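# Seat the loose screws head-up in the cover's open holes

## Task

Take every loose screw and set it, head pointing up, into one of the cover's unfilled holes, so that all nine screws finish standing the same way; then release them from the grippers.

## Robot and tools

Robot: two 6-joint arms, left_arm and right_arm, each ending in a two-finger gripper. Every per-joint list, in calls and in results, runs waist, shoulder, elbow, wrist pitch, wrist yaw, wrist roll. The shoulder sign is flipped relative to the URDF on both arms. Stated ranges use URDF signs: waist -2.618 to 3.054, shoulder 0.000 to 3.142 (so -3.142 to 0.000 in your numbers), elbow 0.000 to 3.142, wrist pitch -1.571 to 1.571, wrist yaw -1.571 to 1.571, wrist roll -2.094 to 2.094. A real end may sit up to 0.036 rad either side of these.

Frame: one shared scene frame, origin on the table top midway between the arms, +x out over the table, +z up, left_arm on the +y side. Arm names are not image sides. A gripper's fingers point along its own +z and close along its y; end_effector_position is the point between the pads, roughly 1 cm behind the tips. Printed hand positions can be off, more so at long reach.

The row: every command uses 14 numbers in [-1, 1], always for both arms: left waist, shoulder, elbow, wrist pitch, wrist yaw, wrist roll, left opening, then the same seven for the right arm. The six joint numbers are scaled offsets (relative, not absolute): 1.0 equals 1.202 rad for the waist, 1.258 shoulder, 1.238 elbow, 2.073 wrist pitch, 2.022 wrist yaw and wrist roll. The opening is absolute: +1 fully open, -1 closed.

execute_actions(actions): a list of up to 15 actions; each action is a table of up to 15 rows, each row held for one 1/30 s step; a short table repeats its final row until 15 steps are used. Joint offsets in every row are measured from the angles at the start of that action (for a call's first action, the last angles reported), never from the preceding row. An action that would take a joint more than 0.036 rad beyond its range is rejected for both arms; a malformed action, or a first action failing that check, rejects the whole call. An empty list just returns the current state and images.

move(target, speed, blocking): target is one 14-number row whose offsets count from the Joint positions of the latest result that printed them. All joints travel in lockstep, so the hand traces a curve, with no avoidance of obstacles or the other arm. speed (0.01 to 2 rad/s, default 0.5) caps the joint with the longest way to go; duration is clamped to 0.5 to 10 s. Finger openings are sent at once. A faster move or a target set deeper past contact presses harder. With blocking=false you get a reply after 0.5 s; further rows and moves are refused until a result shows the move ended, so use wait or stop. The added move: line reports the ending (done, off_target, moving, held, fault), limits=held or limits=none, and each arm's joint furthest from target.

wait(seconds): 0 to 10 s, arms keep their last command; returns early if a running move ends. stop(): brakes a running move, needing some distance; fingers keep moving. zoom_image(camera, region): closer look at the latest frame of cam_head_left, cam_head_right, cam_high, cam_left_wrist or cam_right_wrist (all 504x504); region is [x0, y0, x1, y1] in pixels from the top-left, at most 504 by 504. finished_scene(scene): ends the current scene, given its number, permanently; only call once the screws are seated and released.

Results: per arm, the gripper position (m) and quaternion (wxyz); Joint positions (rad, then finger gap in m, 0.094 when open), Joint velocities, and Joint targets (what the joints are being driven toward, which may drift). grip_measured is the opening on the command scale. "joint sent to its limit" means a joint was clipped at its end; silence does not prove more room. "joint command not followed" means a clearance check altered some joint targets. FAULT lines report an arm stop. MOTOR HOT appears from 75 °C; at 90 °C that arm halts for 10 s, and at 100 °C it goes limp and falls.

Motion caps: each step the target may lead the measured angle by at most 0.202 rad waist, 0.258 shoulder, 0.238 elbow, 0.573 wrist pitch, 0.522 wrist yaw and roll; targets placing the hand over 70 mm from where it is are scaled back. Big offsets thus need several actions; finish an incomplete motion in the next action. Arms sag under zero offsets: in a reply's first call send offsets back to the desired angles, then zeros, adding more when a joint stays short.

Gripping: to hold, command about 0.03 below grip_measured (less for a lighter grip). Pad force tops out near 50 to 62 N, less on thin parts. Readings may be off by about 1 mm.

Cameras carry a calibration (K, distortion, T_world_to_cam) that may be off by up to about 2.3 degrees and 9 mm; wrist camera poses follow the reported joints.

Avoid: dropping or flinging screws, knocking anything off the table (that fails), pressing or slamming hard, letting the arms touch each other, and holding loads long enough to overheat. Parts may be tugged or nudged at random, so check the images before releasing.

Each tool is called after ">>>" as name([rows], argument=value, ...), one row to a line, values as JSON.

## Session

>>> execute_actions(actions=[])

Scene clock: 0.00 s.
left_arm: end_effector_position=(+0.1693, +0.5769, +0.3700) grip_measured=+1.000 end_effector_quat_wxyz=(+0.519, -0.409, +0.749, -0.040) | right_arm: end_effector_position=(+0.4095, +0.2965, +0.1090) grip_measured=+1.000 end_effector_quat_wxyz=(+0.710, -0.248, +0.648, +0.123)
Joint names: [waist, shoulder, elbow, wrist pitch, wrist yaw, wrist roll]
Joint positions: left_arm=[ 1.434 -1.094  1.454 -1.037  0.753 -0.074  0.094] | right_arm=[ 1.055 -2.551  1.591  1.006  0.562 -0.217  0.094]
Joint velocities: left_arm=[ 0.002  0.017  0.002  0.11  -0.037 -0.051  0.   ] | right_arm=[ 0.002 -0.012 -0.002 -0.081 -0.022  0.037  0.   ]
Joint targets: left_arm=[1.434 -1.089 1.460 -1.042 0.759 -0.070] | right_arm=[1.055 -2.546 1.596 1.000 0.562 -0.216]
camera_calibration (this result's frames):
cam_left_wrist: T_world_to_cam=[[0.623347, -0.529152, 0.575705, -0.00964081], [-0.501926, -0.835318, -0.224309, 0.666809], [0.599591, -0.149139, -0.786288, 0.369289], [0, 0, 0, 1]] pos_world=[0.119276, 0.606971, 0.445489]
cam_right_wrist: T_world_to_cam=[[0.506297, -0.849534, 0.148175, 0.0321991], [-0.255118, -0.311688, -0.915295, 0.347964], [0.823759, 0.425609, -0.374538, -0.296231], [0, 0, 0, 1]] pos_world=[0.316493, 0.261889, 0.202769]

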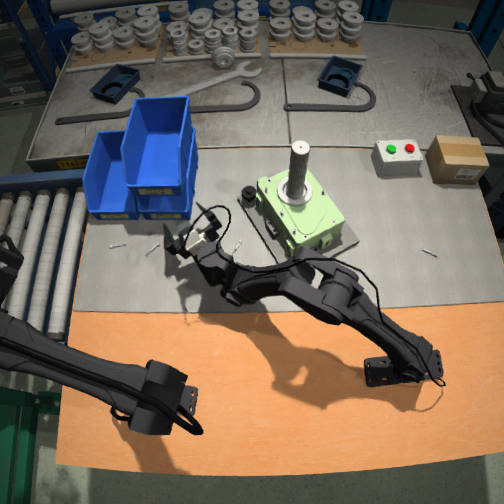

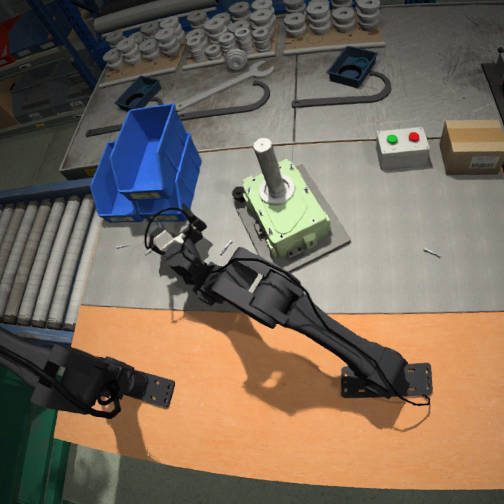

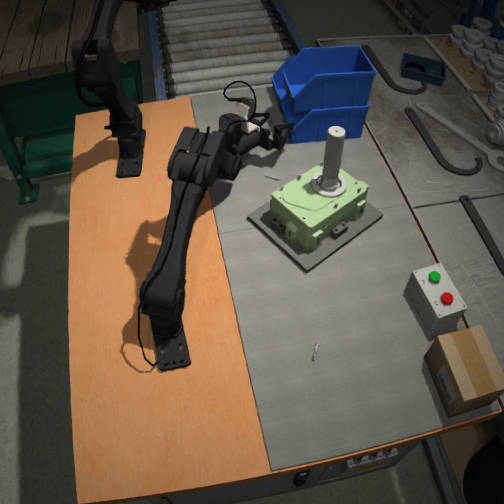

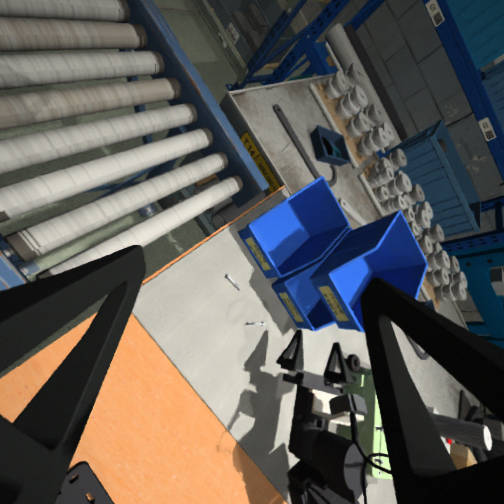

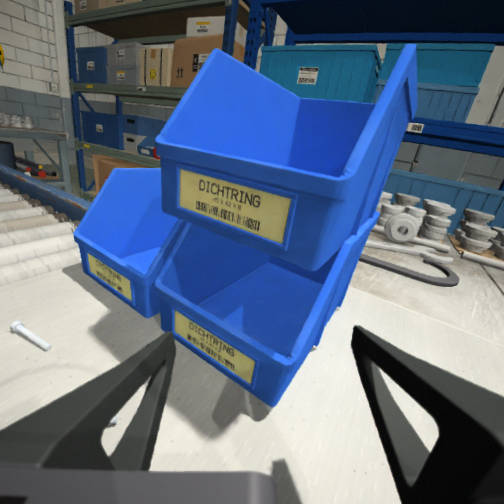

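Four loose screws at least. Retract right arm first.

>>> move(target=[0,0,0,0,0,0,-0.3,0,1.0,-0.5,-0.5,-0.28,0.1,-0.3], speed=0.9)

>>> zoom_image(camera="cam_high", region=[250,150,390,270])

>>> zoom_image(camera="cam_head_left", region=[230,150,370,270])

Scene clock: 13.63 s.
left_arm: end_effector_position=(+0.1693, +0.5769, +0.3700) grip_measured=-0.297 end_effector_quat_wxyz=(+0.519, -0.409, +0.749, -0.040) | right_arm: end_effector_position=(+0.2288, +0.1508, +0.2719) grip_measured=-0.298 end_effector_quat_wxyz=(+0.498, -0.432, +0.691, +0.297)
Joint names: [waist, shoulder, elbow, wrist pitch, wrist yaw, wrist roll]
Joint positions: left_arm=[ 1.434 -1.094  1.454 -1.037  0.753 -0.074  0.033] | right_arm=[ 1.055 -1.309  0.989 -0.014  0.002 -0.021  0.033]
Joint velocities: left_arm=[-0.007 -0.012  0.002 -0.007 -0.051 -0.022  0.001] | right_arm=[-0.007 -0.002 -0.002  0.022 -0.022  0.022 -0.   ]
Joint targets: left_arm=[1.434 -1.094 1.454 -1.037 0.753 -0.074] | right_arm=[1.055 -1.294 0.972 -0.031 -0.004 -0.015]
move: done; limits=none; left_arm: farthest joint: the waist, 0.000 radians from its target (0.000 radians at the start); right_arm: farthest joint: the elbow, 0.017 radians from its target (0.619 radians at the start)
camera_calibration (this result's frames):
cam_left_wrist: T_world_to_cam=[[0.623347, -0.529152, 0.575705, -0.00964081], [-0.501926, -0.835318, -0.224309, 0.666809], [0.599591, -0.149139, -0.786288, 0.369289], [0, 0, 0, 1]] pos_world=[0.119276, 0.606971, 0.445489]
cam_right_wrist: T_world_to_cam=[[0.889038, -0.457194, -0.0241919, -0.124121], [-0.330684, -0.604693, -0.724565, 0.415159], [0.316638, 0.652165, -0.688782, 0.142954], [0, 0, 0, 1]] pos_world=[0.20237, 0.101066, 0.396271]

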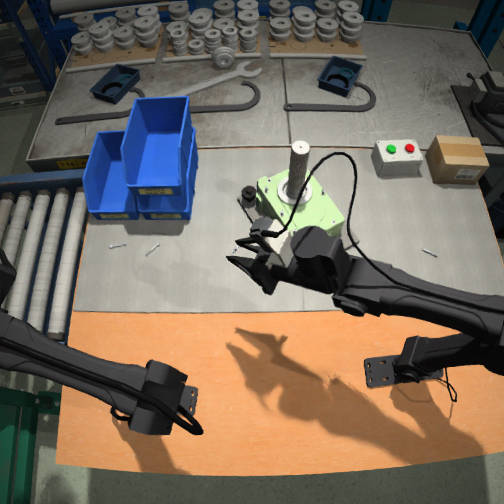

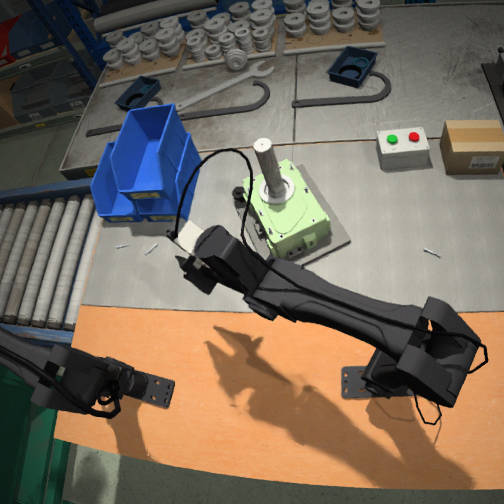

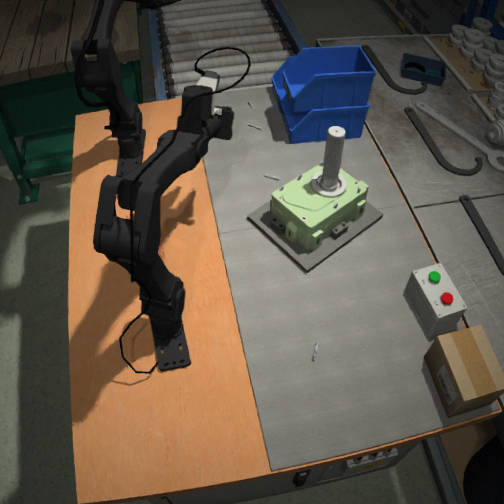

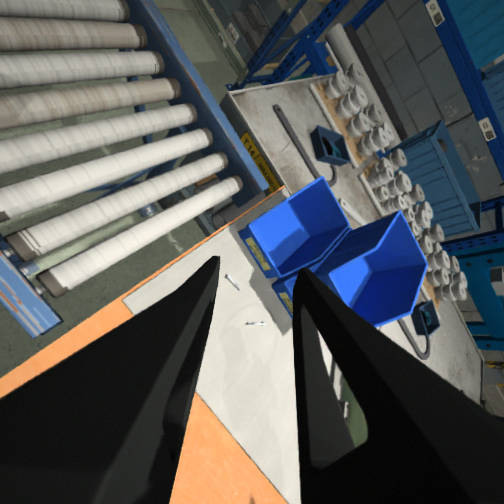

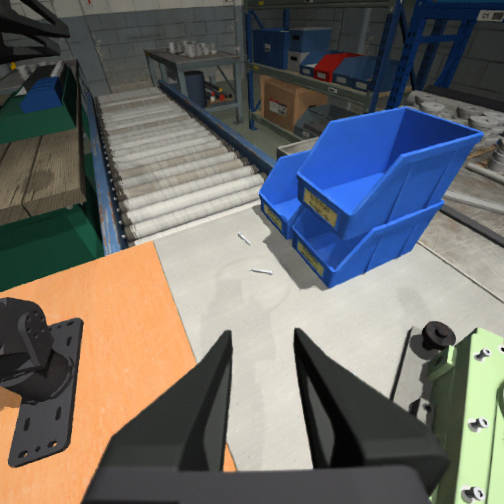

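Region (250, 150, 390, 270) of cam_high's 504x504 image, scaled by 3.600, with more detail than that image has; it fills the top 432 rows of this view, and the rest is white.

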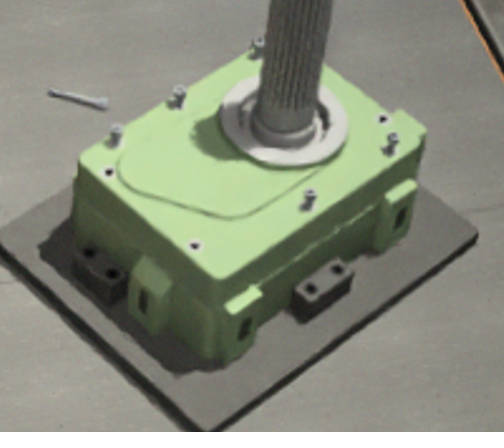

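Region (230, 150, 370, 270) of cam_head_left's 504x504 image, scaled by 3.600, with more detail than that image has; it fills the top 432 rows of this view, and the rest is white.

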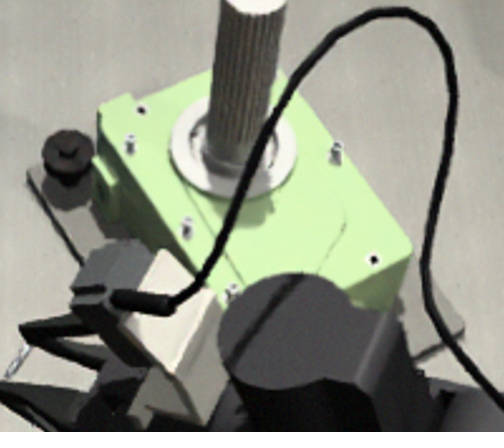

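>>> move(target=[-0.6,0,0,0,-0.372,0,-0.3,-1,-0.3,0.27,-0.57,0,0,-0.3], speed=0.9)

>>> zoom_image(camera="cam_head_left", region=[95,210,255,280])

>>> zoom_image(camera="cam_head_left", region=[250,165,350,265])

>>> zoom_image(camera="cam_head_right", region=[240,155,340,255])

>>> zoom_image(camera="cam_high", region=[290,325,340,375])

Scene clock: 34.17 s.
left_arm: end_effector_position=(+0.2331, +0.5216, +0.3398) grip_measured=-0.297 end_effector_quat_wxyz=(+0.419, -0.290, +0.854, +0.105) | right_arm: end_effector_position=(+0.3256, -0.2699, +0.0961) grip_measured=-0.298 end_effector_quat_wxyz=(-0.001, +0.041, +0.999, -0.002)
Joint names: [waist, shoulder, elbow, wrist pitch, wrist yaw, wrist roll]
Joint positions: left_arm=[ 0.721 -1.094  1.454 -1.037  0.01  -0.074  0.033] | right_arm=[-0.146 -1.676  1.29  -1.186  0.005 -0.021  0.033]
Joint velocities: left_arm=[ 0.002 -0.012  0.007 -0.066 -0.095  0.007 -0.   ] | right_arm=[-0.012  0.002 -0.022  0.007  0.037 -0.037  0.001]
Joint targets: left_arm=[0.713 -1.094 1.454 -1.037 0.001 -0.074] | right_arm=[-0.147 -1.687 1.324 -1.196 0.002 -0.021]
move: off_target (right_arm); limits=none; left_arm: farthest joint: the wrist yaw, 0.009 radians from its target (0.752 radians at the start); right_arm: farthest joint: the elbow, 0.033 radians from its target (0.334 radians at the start)
camera_calibration (this result's frames):
cam_left_wrist: T_world_to_cam=[[0.685345, -0.710973, 0.157541, 0.161132], [-0.679731, -0.702184, -0.211903, 0.613647], [0.26128, 0.0381411, -0.964509, 0.340796], [0, 0, 0, 1]] pos_world=[0.217641, 0.532455, 0.433349]
cam_right_wrist: T_world_to_cam=[[-0.126209, -0.992003, -0.00144975, -0.22272], [-0.902963, 0.114276, 0.414245, 0.336322], [-0.410766, 0.0535906, -0.910164, 0.362137], [0, 0, 0, 1]] pos_world=[0.424331, -0.278779, 0.189961]

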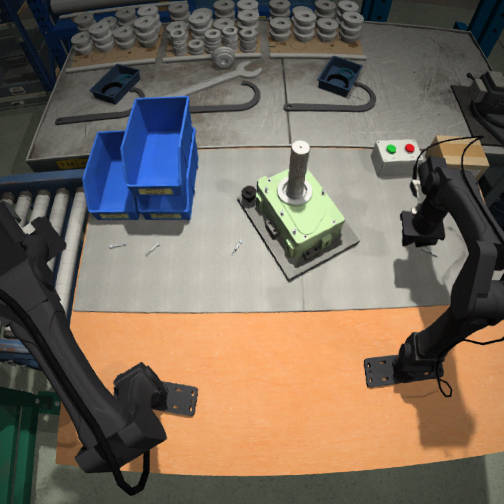

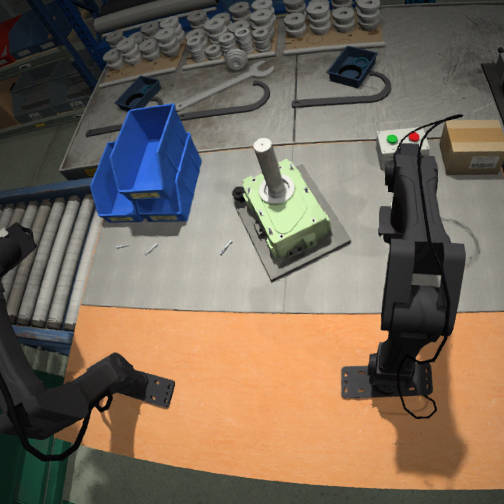

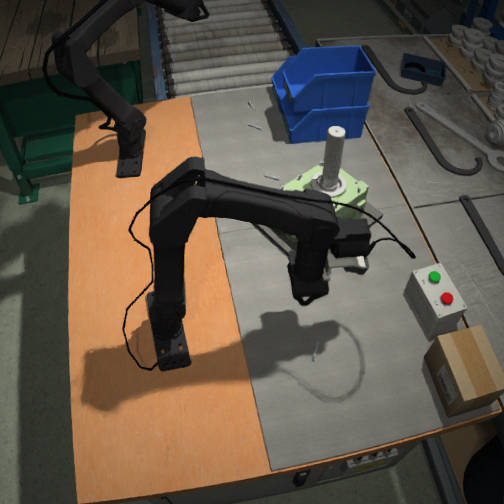

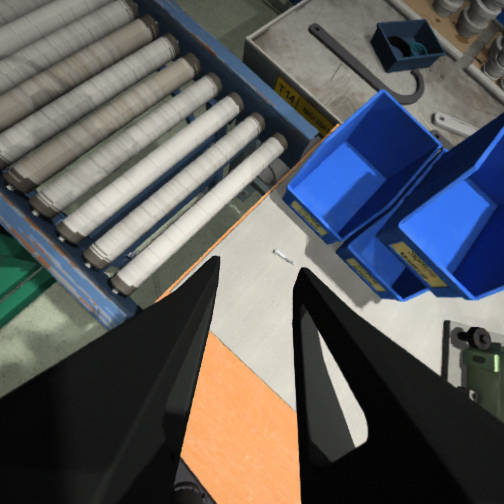

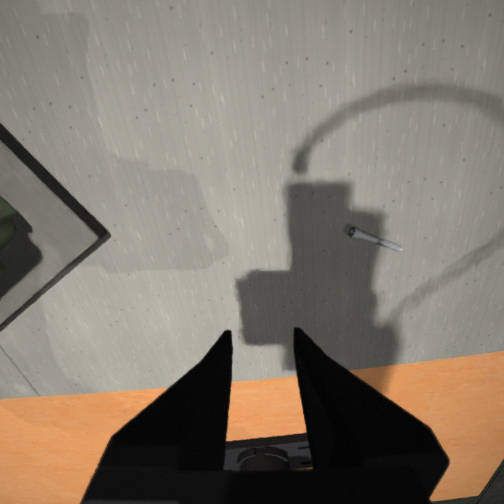

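Region (95, 210, 255, 280) of cam_head_left's 504x504 image, scaled by 3.150, with more detail than that image has; it fills the top 220 rows of this view, and the rest is white.

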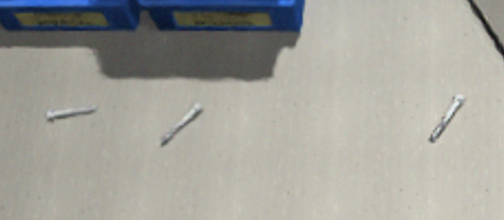

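Region (250, 165, 350, 265) of cam_head_left's 504x504 image, scaled by 5.040, with more detail than that image has.

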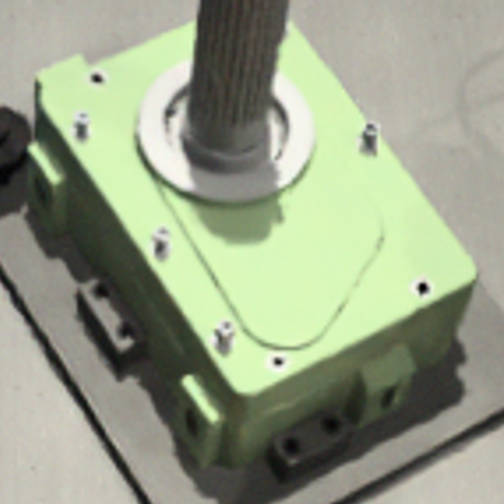

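Region (240, 155, 340, 255) of cam_head_right's 504x504 image, scaled by 5.040, with more detail than that image has.

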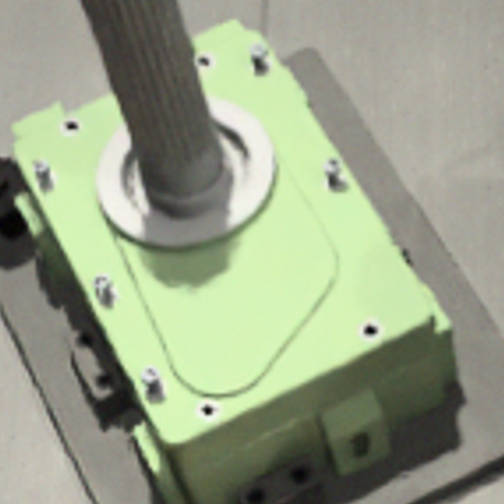

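Region (290, 325, 340, 375) of cam_high's 504x504 image, scaled by 10.080, with more detail than that image has.

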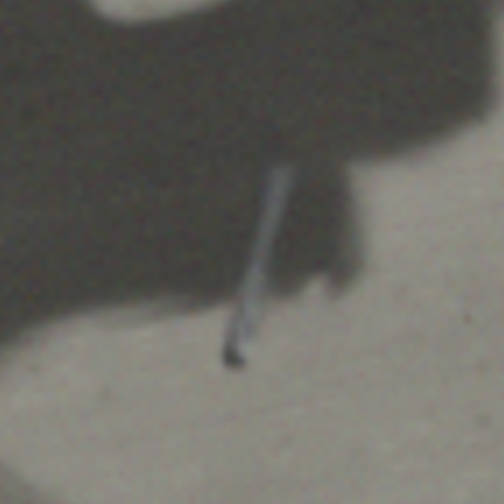

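>>> move(target=[-0.103,-0.976,0.425,-0.15,0.185,-0.575,-0.3,-0.043,-0.232,0.098,0.042,0.191,-0.632,-0.3], speed=0.7)

Scene clock: 142.37 s.
left_arm: end_effector_position=(+0.3869, +0.4889, +0.0440) grip_measured=-0.297 end_effector_quat_wxyz=(+0.126, +0.743, -0.640, +0.150) | right_arm: end_effector_position=(+0.3475, -0.3526, +0.0461) grip_measured=-0.298 end_effector_quat_wxyz=(-0.169, -0.542, +0.816, -0.108)
Joint names: [waist, shoulder, elbow, wrist pitch, wrist yaw, wrist roll]
Joint positions: left_arm=[ 0.604 -2.326  1.955 -1.327  0.375 -1.225  0.033] | right_arm=[-0.187 -1.956  1.378 -1.108  0.388 -1.292  0.033]
Joint velocities: left_arm=[ 0.002  0.007 -0.007  0.007  0.007  0.022  0.   ] | right_arm=[ 0.007  0.002 -0.007 -0.037  0.051 -0.007 -0.001]
Joint targets: left_arm=[0.597 -2.322 1.981 -1.348 0.384 -1.236] | right_arm=[-0.198 -1.968 1.412 -1.099 0.391 -1.299]
move: off_target (left_arm, right_arm); limits=none; left_arm: farthest joint: the elbow, 0.025 radians from its target (0.526 radians at the start); right_arm: farthest joint: the elbow, 0.033 radians from its target (0.121 radians at the start)
camera_calibration (this result's frames):
cam_left_wrist: T_world_to_cam=[[0.955918, 0.274863, -0.103297, -0.496041], [0.224043, -0.455354, 0.861659, 0.11496], [0.189802, -0.846819, -0.496863, 0.456211], [0, 0, 0, 1]] pos_world=[0.361828, 0.57502, 0.0763783]
cam_right_wrist: T_world_to_cam=[[0.902818, -0.429999, 0.00454078, -0.461779], [-0.293471, -0.608379, 0.737394, -0.0952462], [-0.314316, -0.667065, -0.675447, 0.0316066], [0, 0, 0, 1]] pos_world=[0.398885, -0.235427, 0.0936794]

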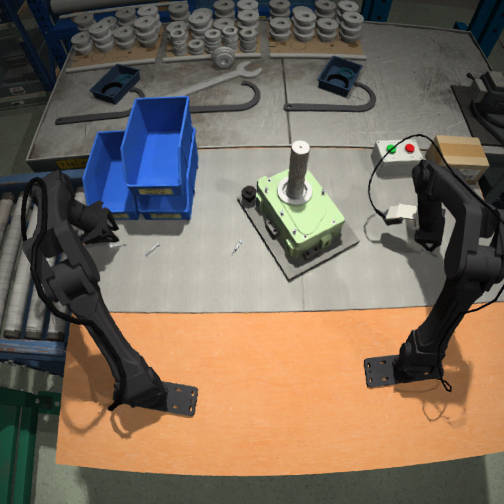

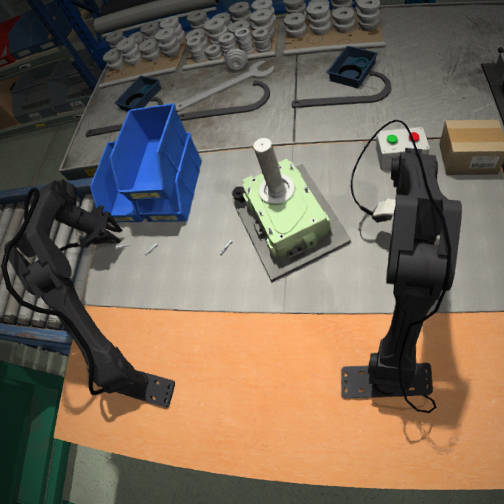

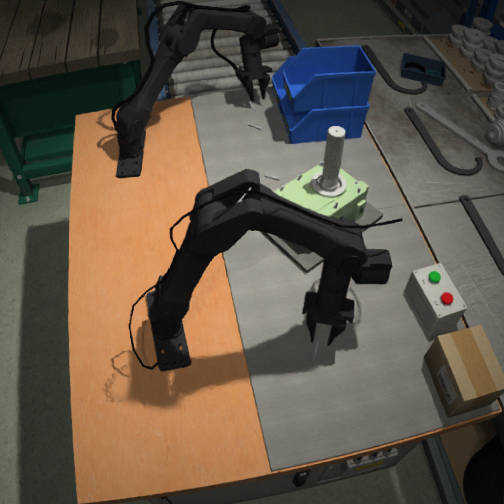

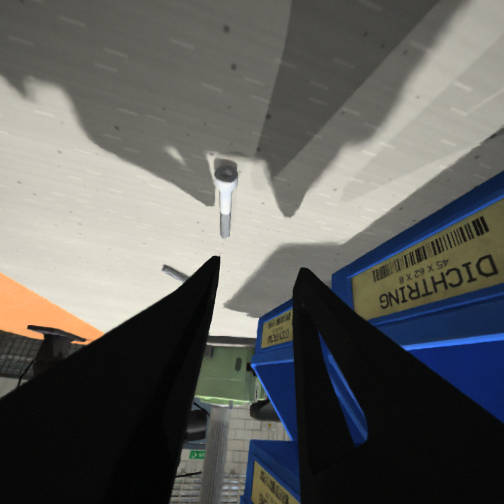

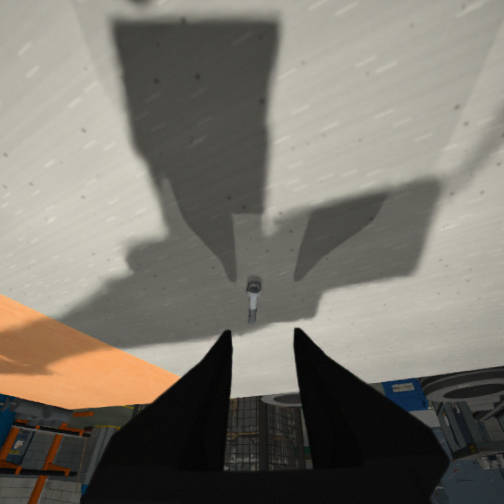

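>>> move(target=[0.052,0.056,-0.15,0.065,0,0.03,-0.3,0,-0.026,-0.063,0.043,0,0,-0.3], speed=0.12)

Scene clock: 164.60 s.
left_arm: end_effector_position=(+0.3655, +0.5033, +0.0216) grip_measured=-0.297 end_effector_quat_wxyz=(+0.119, +0.744, -0.638, +0.156) | right_arm: end_effector_position=(+0.3462, -0.3525, +0.0265) grip_measured=-0.298 end_effector_quat_wxyz=(-0.167, -0.542, +0.817, -0.109)
Joint names: [waist, shoulder, elbow, wrist pitch, wrist yaw, wrist roll]
Joint positions: left_arm=[ 0.659 -2.28   1.786 -1.206  0.375 -1.175  0.033] | right_arm=[-0.187 -1.974  1.322 -1.028  0.388 -1.293  0.033]
Joint velocities: left_arm=[-0.017  0.017 -0.027 -0.037  0.037  0.022  0.   ] | right_arm=[ 0.012 -0.002 -0.012 -0.037  0.007 -0.007  0.001]
Joint targets: left_arm=[0.667 -2.255 1.769 -1.192 0.375 -1.165] | right_arm=[-0.187 -1.989 1.300 -1.019 0.388 -1.293]
move: off_target (left_arm, right_arm); limits=none; left_arm: farthest joint: the shoulder, 0.024 radians from its target (0.070 radians at the start); right_arm: farthest joint: the elbow, 0.022 radians from its target (0.078 radians at the start)
camera_calibration (this result's frames):
cam_left_wrist: T_world_to_cam=[[0.955179, 0.283205, -0.0861876, -0.486205], [0.213081, -0.455643, 0.864283, 0.149662], [0.205498, -0.84391, -0.495567, 0.454149], [0, 0, 0, 1]] pos_world=[0.339196, 0.589149, 0.0538059]
cam_right_wrist: T_world_to_cam=[[0.903107, -0.42932, 0.00909061, -0.460434], [-0.296393, -0.607888, 0.73663, -0.0798976], [-0.310724, -0.66795, -0.676235, 0.0165062], [0, 0, 0, 1]] pos_world=[0.397268, -0.235217, 0.0742026]

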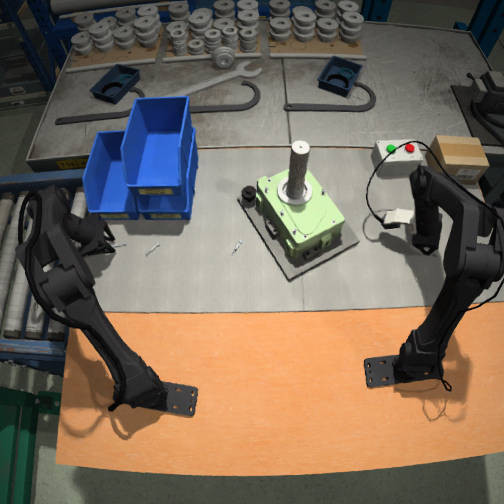

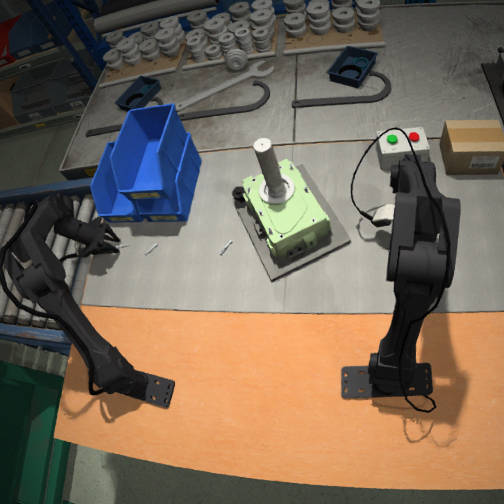

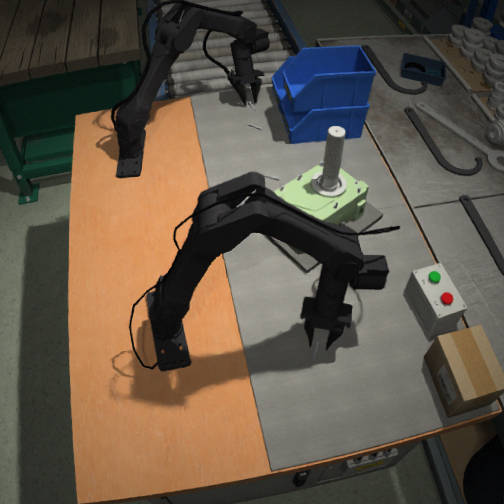

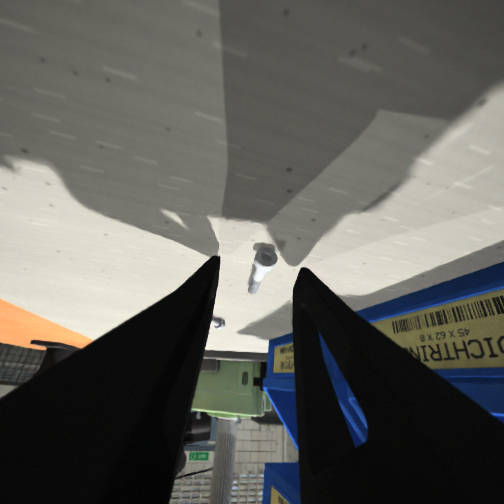

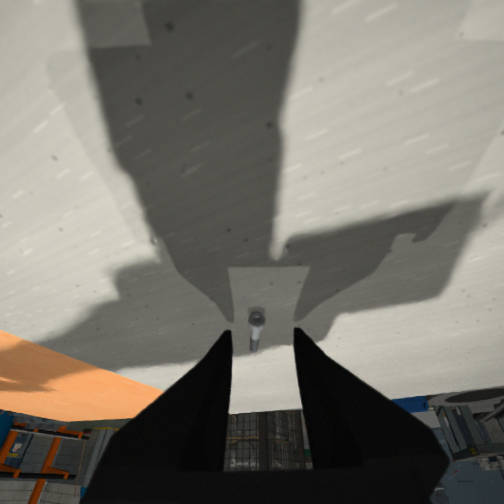

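>>> move(target=[-0.025,0,-0.026,0.006,0,0,-0.3,-0.022,-0.02,-0.032,0.016,0,0,-0.3], speed=0.05)

>>> zoom_image(camera="cam_right_wrist", region=[200,290,320,380])

>>> zoom_image(camera="cam_left_wrist", region=[190,220,330,320])

Scene clock: 175.97 s.
left_arm: end_effector_position=(+0.3647, +0.4926, +0.0181) grip_measured=-0.297 end_effector_quat_wxyz=(+0.128, +0.738, -0.645, +0.152) | right_arm: end_effector_position=(+0.3439, -0.3574, +0.0205) grip_measured=-0.298 end_effector_quat_wxyz=(-0.168, -0.535, +0.821, -0.109)
Joint names: [waist, shoulder, elbow, wrist pitch, wrist yaw, wrist roll]
Joint positions: left_arm=[ 0.637 -2.28   1.77  -1.204  0.375 -1.175  0.033] | right_arm=[-0.203 -1.982  1.306 -1.005  0.389 -1.293  0.033]
Joint velocities: left_arm=[-0.002 -0.007  0.002  0.051  0.007 -0.139 -0.   ] | right_arm=[-0.002  0.007  0.002  0.081 -0.022 -0.022  0.   ]
Joint targets: left_arm=[0.629 -2.280 1.754 -1.193 0.375 -1.175] | right_arm=[-0.214 -2.000 1.282 -0.995 0.388 -1.293]
move: off_target (right_arm); limits=none; left_arm: farthest joint: the elbow, 0.016 radians from its target (0.032 radians at the start); right_arm: farthest joint: the elbow, 0.024 radians from its target (0.039 radians at the start)
camera_calibration (this result's frames):
cam_left_wrist: T_world_to_cam=[[0.959993, 0.261335, -0.100588, -0.473413], [0.214223, -0.454053, 0.864838, 0.146789], [0.180339, -0.851786, -0.491872, 0.456528], [0, 0, 0, 1]] pos_world=[0.340697, 0.579234, 0.0499853]
cam_right_wrist: T_world_to_cam=[[0.896508, -0.442927, 0.00942701, -0.462973], [-0.305426, -0.602505, 0.737362, -0.0740853], [-0.320918, -0.66393, -0.675432, 0.0133245], [0, 0, 0, 1]] pos_world=[0.396708, -0.240853, 0.0679919]

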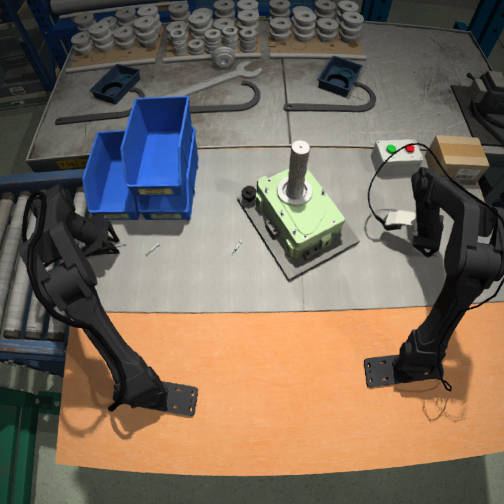

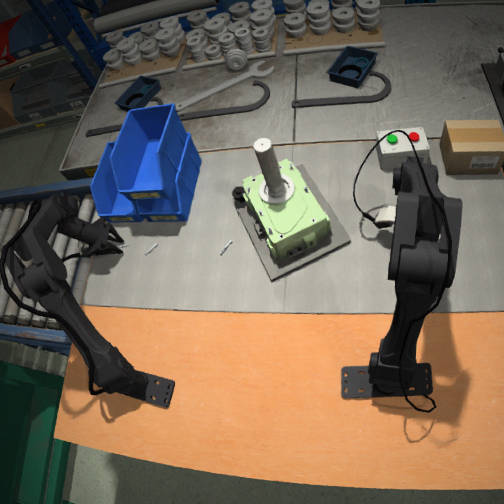

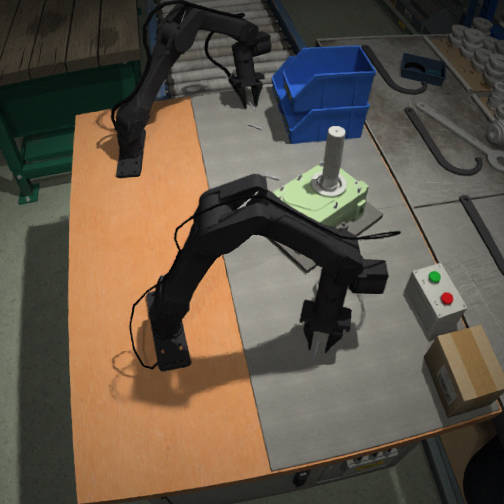

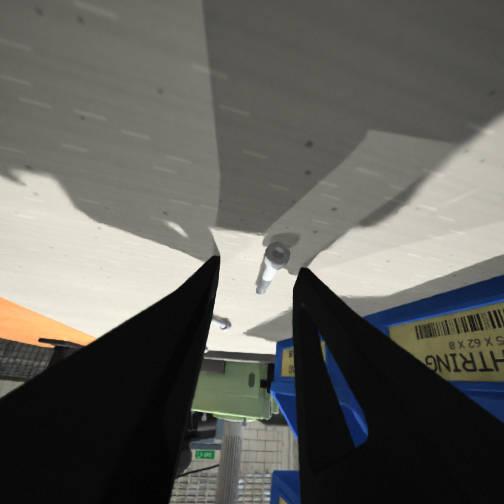

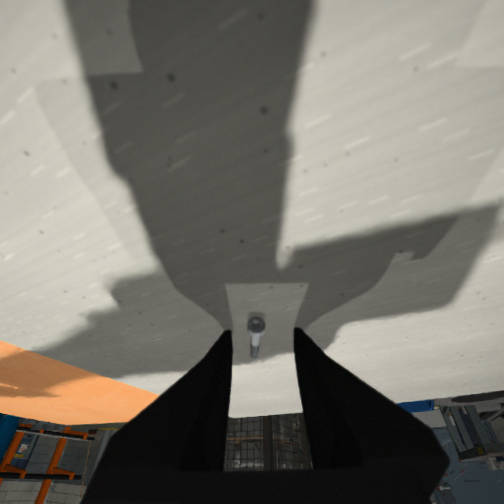

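Region (200, 290, 320, 380) of cam_right_wrist's 504x504 image, scaled by 4.200, with more detail than that image has; it fills the top 378 rows of this view, and the rest is white.

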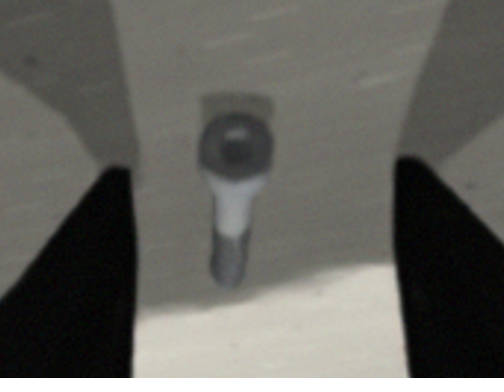

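Region (190, 220, 330, 320) of cam_left_wrist's 504x504 image, scaled by 3.600, with more detail than that image has; it fills the top 360 rows of this view, and the rest is white.

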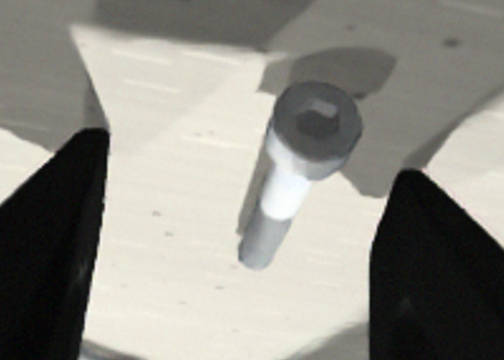

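>>> move(target=[-0.025,0.012,0,0,0,0,-0.3,-0.03,-0.016,-0.018,0,0,0,-0.3], speed=0.05)

>>> move(target=[0,0,0,0,0,0,-0.96,0,0,0,0,0,0,-0.96])

Scene clock: 185.43 s.
left_arm: end_effector_position=(+0.3677, +0.4839, +0.0181) grip_measured=-0.297 end_effector_quat_wxyz=(+0.130, +0.730, -0.654, +0.151) | right_arm: end_effector_position=(+0.3413, -0.3639, +0.0205) grip_measured=-0.298 end_effector_quat_wxyz=(-0.170, -0.527, +0.826, -0.107)
Joint names: [waist, shoulder, elbow, wrist pitch, wrist yaw, wrist roll]
Joint positions: left_arm=[ 0.614 -2.28   1.77  -1.204  0.375 -1.175  0.033] | right_arm=[-0.224 -1.982  1.306 -1.005  0.389 -1.293  0.033]
Joint velocities: left_arm=[-0.007  0.007 -0.007 -0.022 -0.007 -0.007 -0.   ] | right_arm=[-0.007 -0.002 -0.012  0.007  0.022 -0.11  -0.001]
Joint targets: left_arm=[0.607 -2.265 1.770 -1.204 0.375 -1.175] | right_arm=[-0.239 -2.002 1.284 -1.005 0.389 -1.293]
move: off_target (right_arm); limits=none; left_arm: farthest joint: the shoulder, 0.015 radians from its target (0.015 radians at the start); right_arm: farthest joint: the elbow, 0.022 radians from its target (0.022 radians at the start)
camera_calibration (this result's frames):
cam_left_wrist: T_world_to_cam=[[0.965631, 0.239664, -0.100588, -0.465601], [0.20395, -0.45876, 0.864838, 0.148282], [0.161124, -0.855629, -0.491872, 0.457556], [0, 0, 0, 1]] pos_world=[0.345634, 0.571111, 0.0499853]
cam_right_wrist: T_world_to_cam=[[0.887018, -0.461638, 0.00942701, -0.46717], [-0.317999, -0.595965, 0.737362, -0.0721354], [-0.334776, -0.657051, -0.675432, 0.0153946], [0, 0, 0, 1]] pos_world=[0.396603, -0.248538, 0.0679919]

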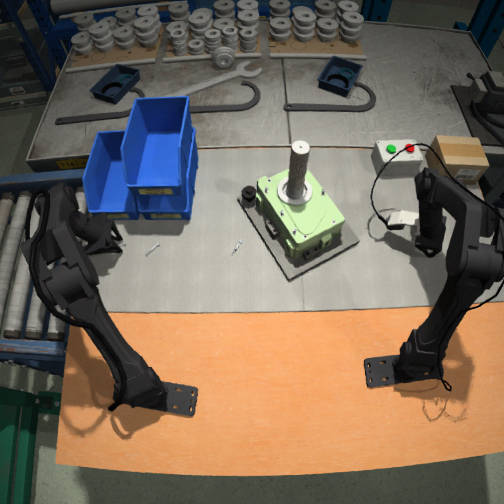

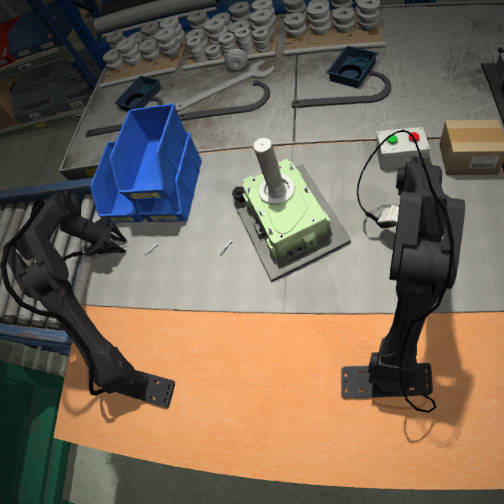

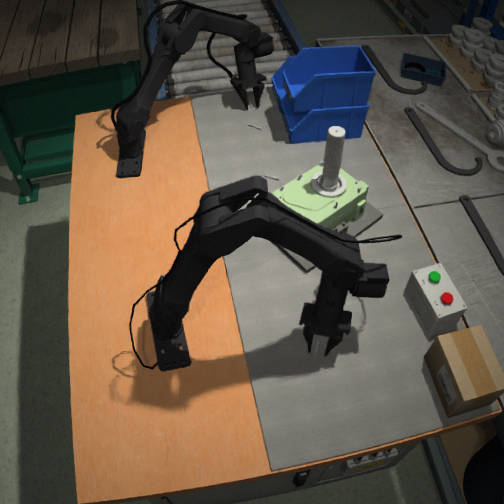

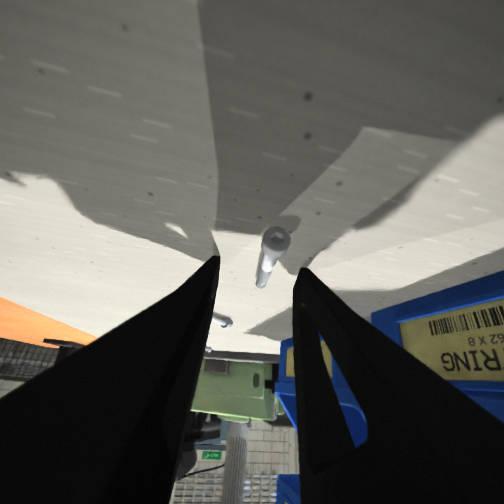

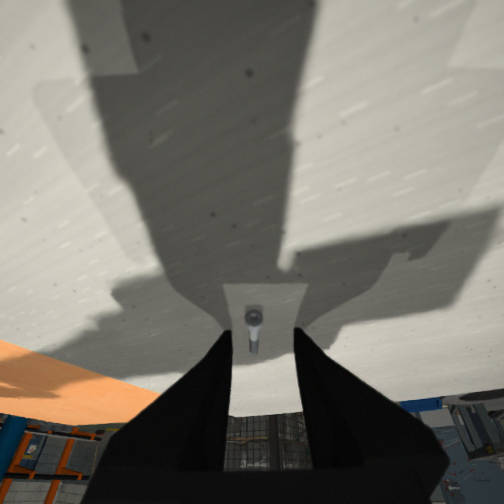

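Scene clock: 185.93 s.
left_arm: end_effector_position=(+0.3677, +0.4839, +0.0181) grip_measured=-0.936 end_effector_quat_wxyz=(+0.130, +0.730, -0.654, +0.151) | right_arm: end_effector_position=(+0.3415, -0.3643, +0.0206) grip_measured=-0.938 end_effector_quat_wxyz=(-0.170, -0.527, +0.826, -0.108)
Joint names: [waist, shoulder, elbow, wrist pitch, wrist yaw, wrist roll]
Joint positions: left_arm=[ 0.614 -2.28   1.77  -1.204  0.375 -1.175  0.003] | right_arm=[-0.224 -1.982  1.306 -1.004  0.391 -1.293  0.003]
Joint velocities: left_arm=[-0.012 -0.012 -0.017  0.007 -0.037 -0.037  0.   ] | right_arm=[-0.007  0.017 -0.007  0.066 -0.051 -0.066  0.   ]
Joint targets: left_arm=[0.614 -2.280 1.770 -1.204 0.375 -1.175] | right_arm=[-0.224 -1.982 1.306 -1.005 0.389 -1.293]
move: done; limits=none; left_arm: farthest joint: the waist, 0.000 radians from its target (0.000 radians at the start); right_arm: farthest joint: the wrist yaw, 0.002 radians from its target (0.000 radians at the start)
camera_calibration (this result's frames):
cam_left_wrist: T_world_to_cam=[[0.965631, 0.239664, -0.100588, -0.465601], [0.20395, -0.45876, 0.864838, 0.148282], [0.161124, -0.855629, -0.491872, 0.457556], [0, 0, 0, 1]] pos_world=[0.345634, 0.571111, 0.0499853]
cam_right_wrist: T_world_to_cam=[[0.887126, -0.461391, 0.0111926, -0.467538], [-0.318381, -0.594241, 0.738587, -0.0716781], [-0.334126, -0.658784, -0.674065, 0.0143915], [0, 0, 0, 1]] pos_world=[0.396753, -0.248831, 0.0678743]

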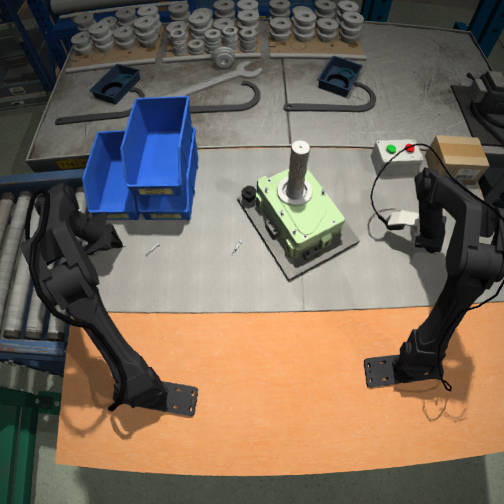

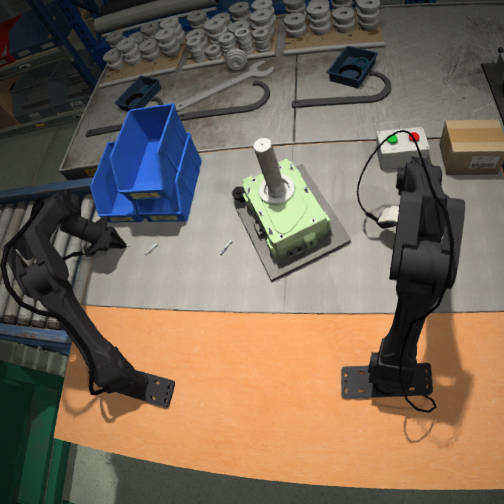

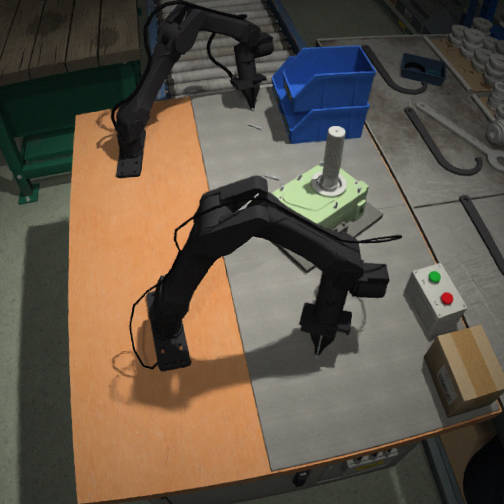

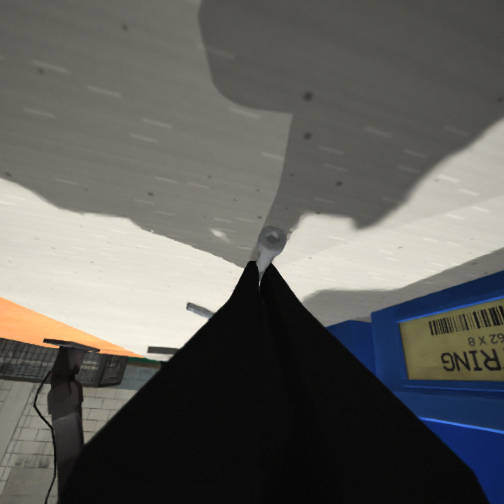

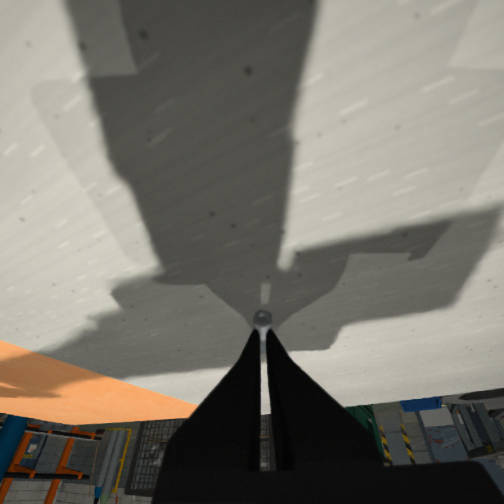

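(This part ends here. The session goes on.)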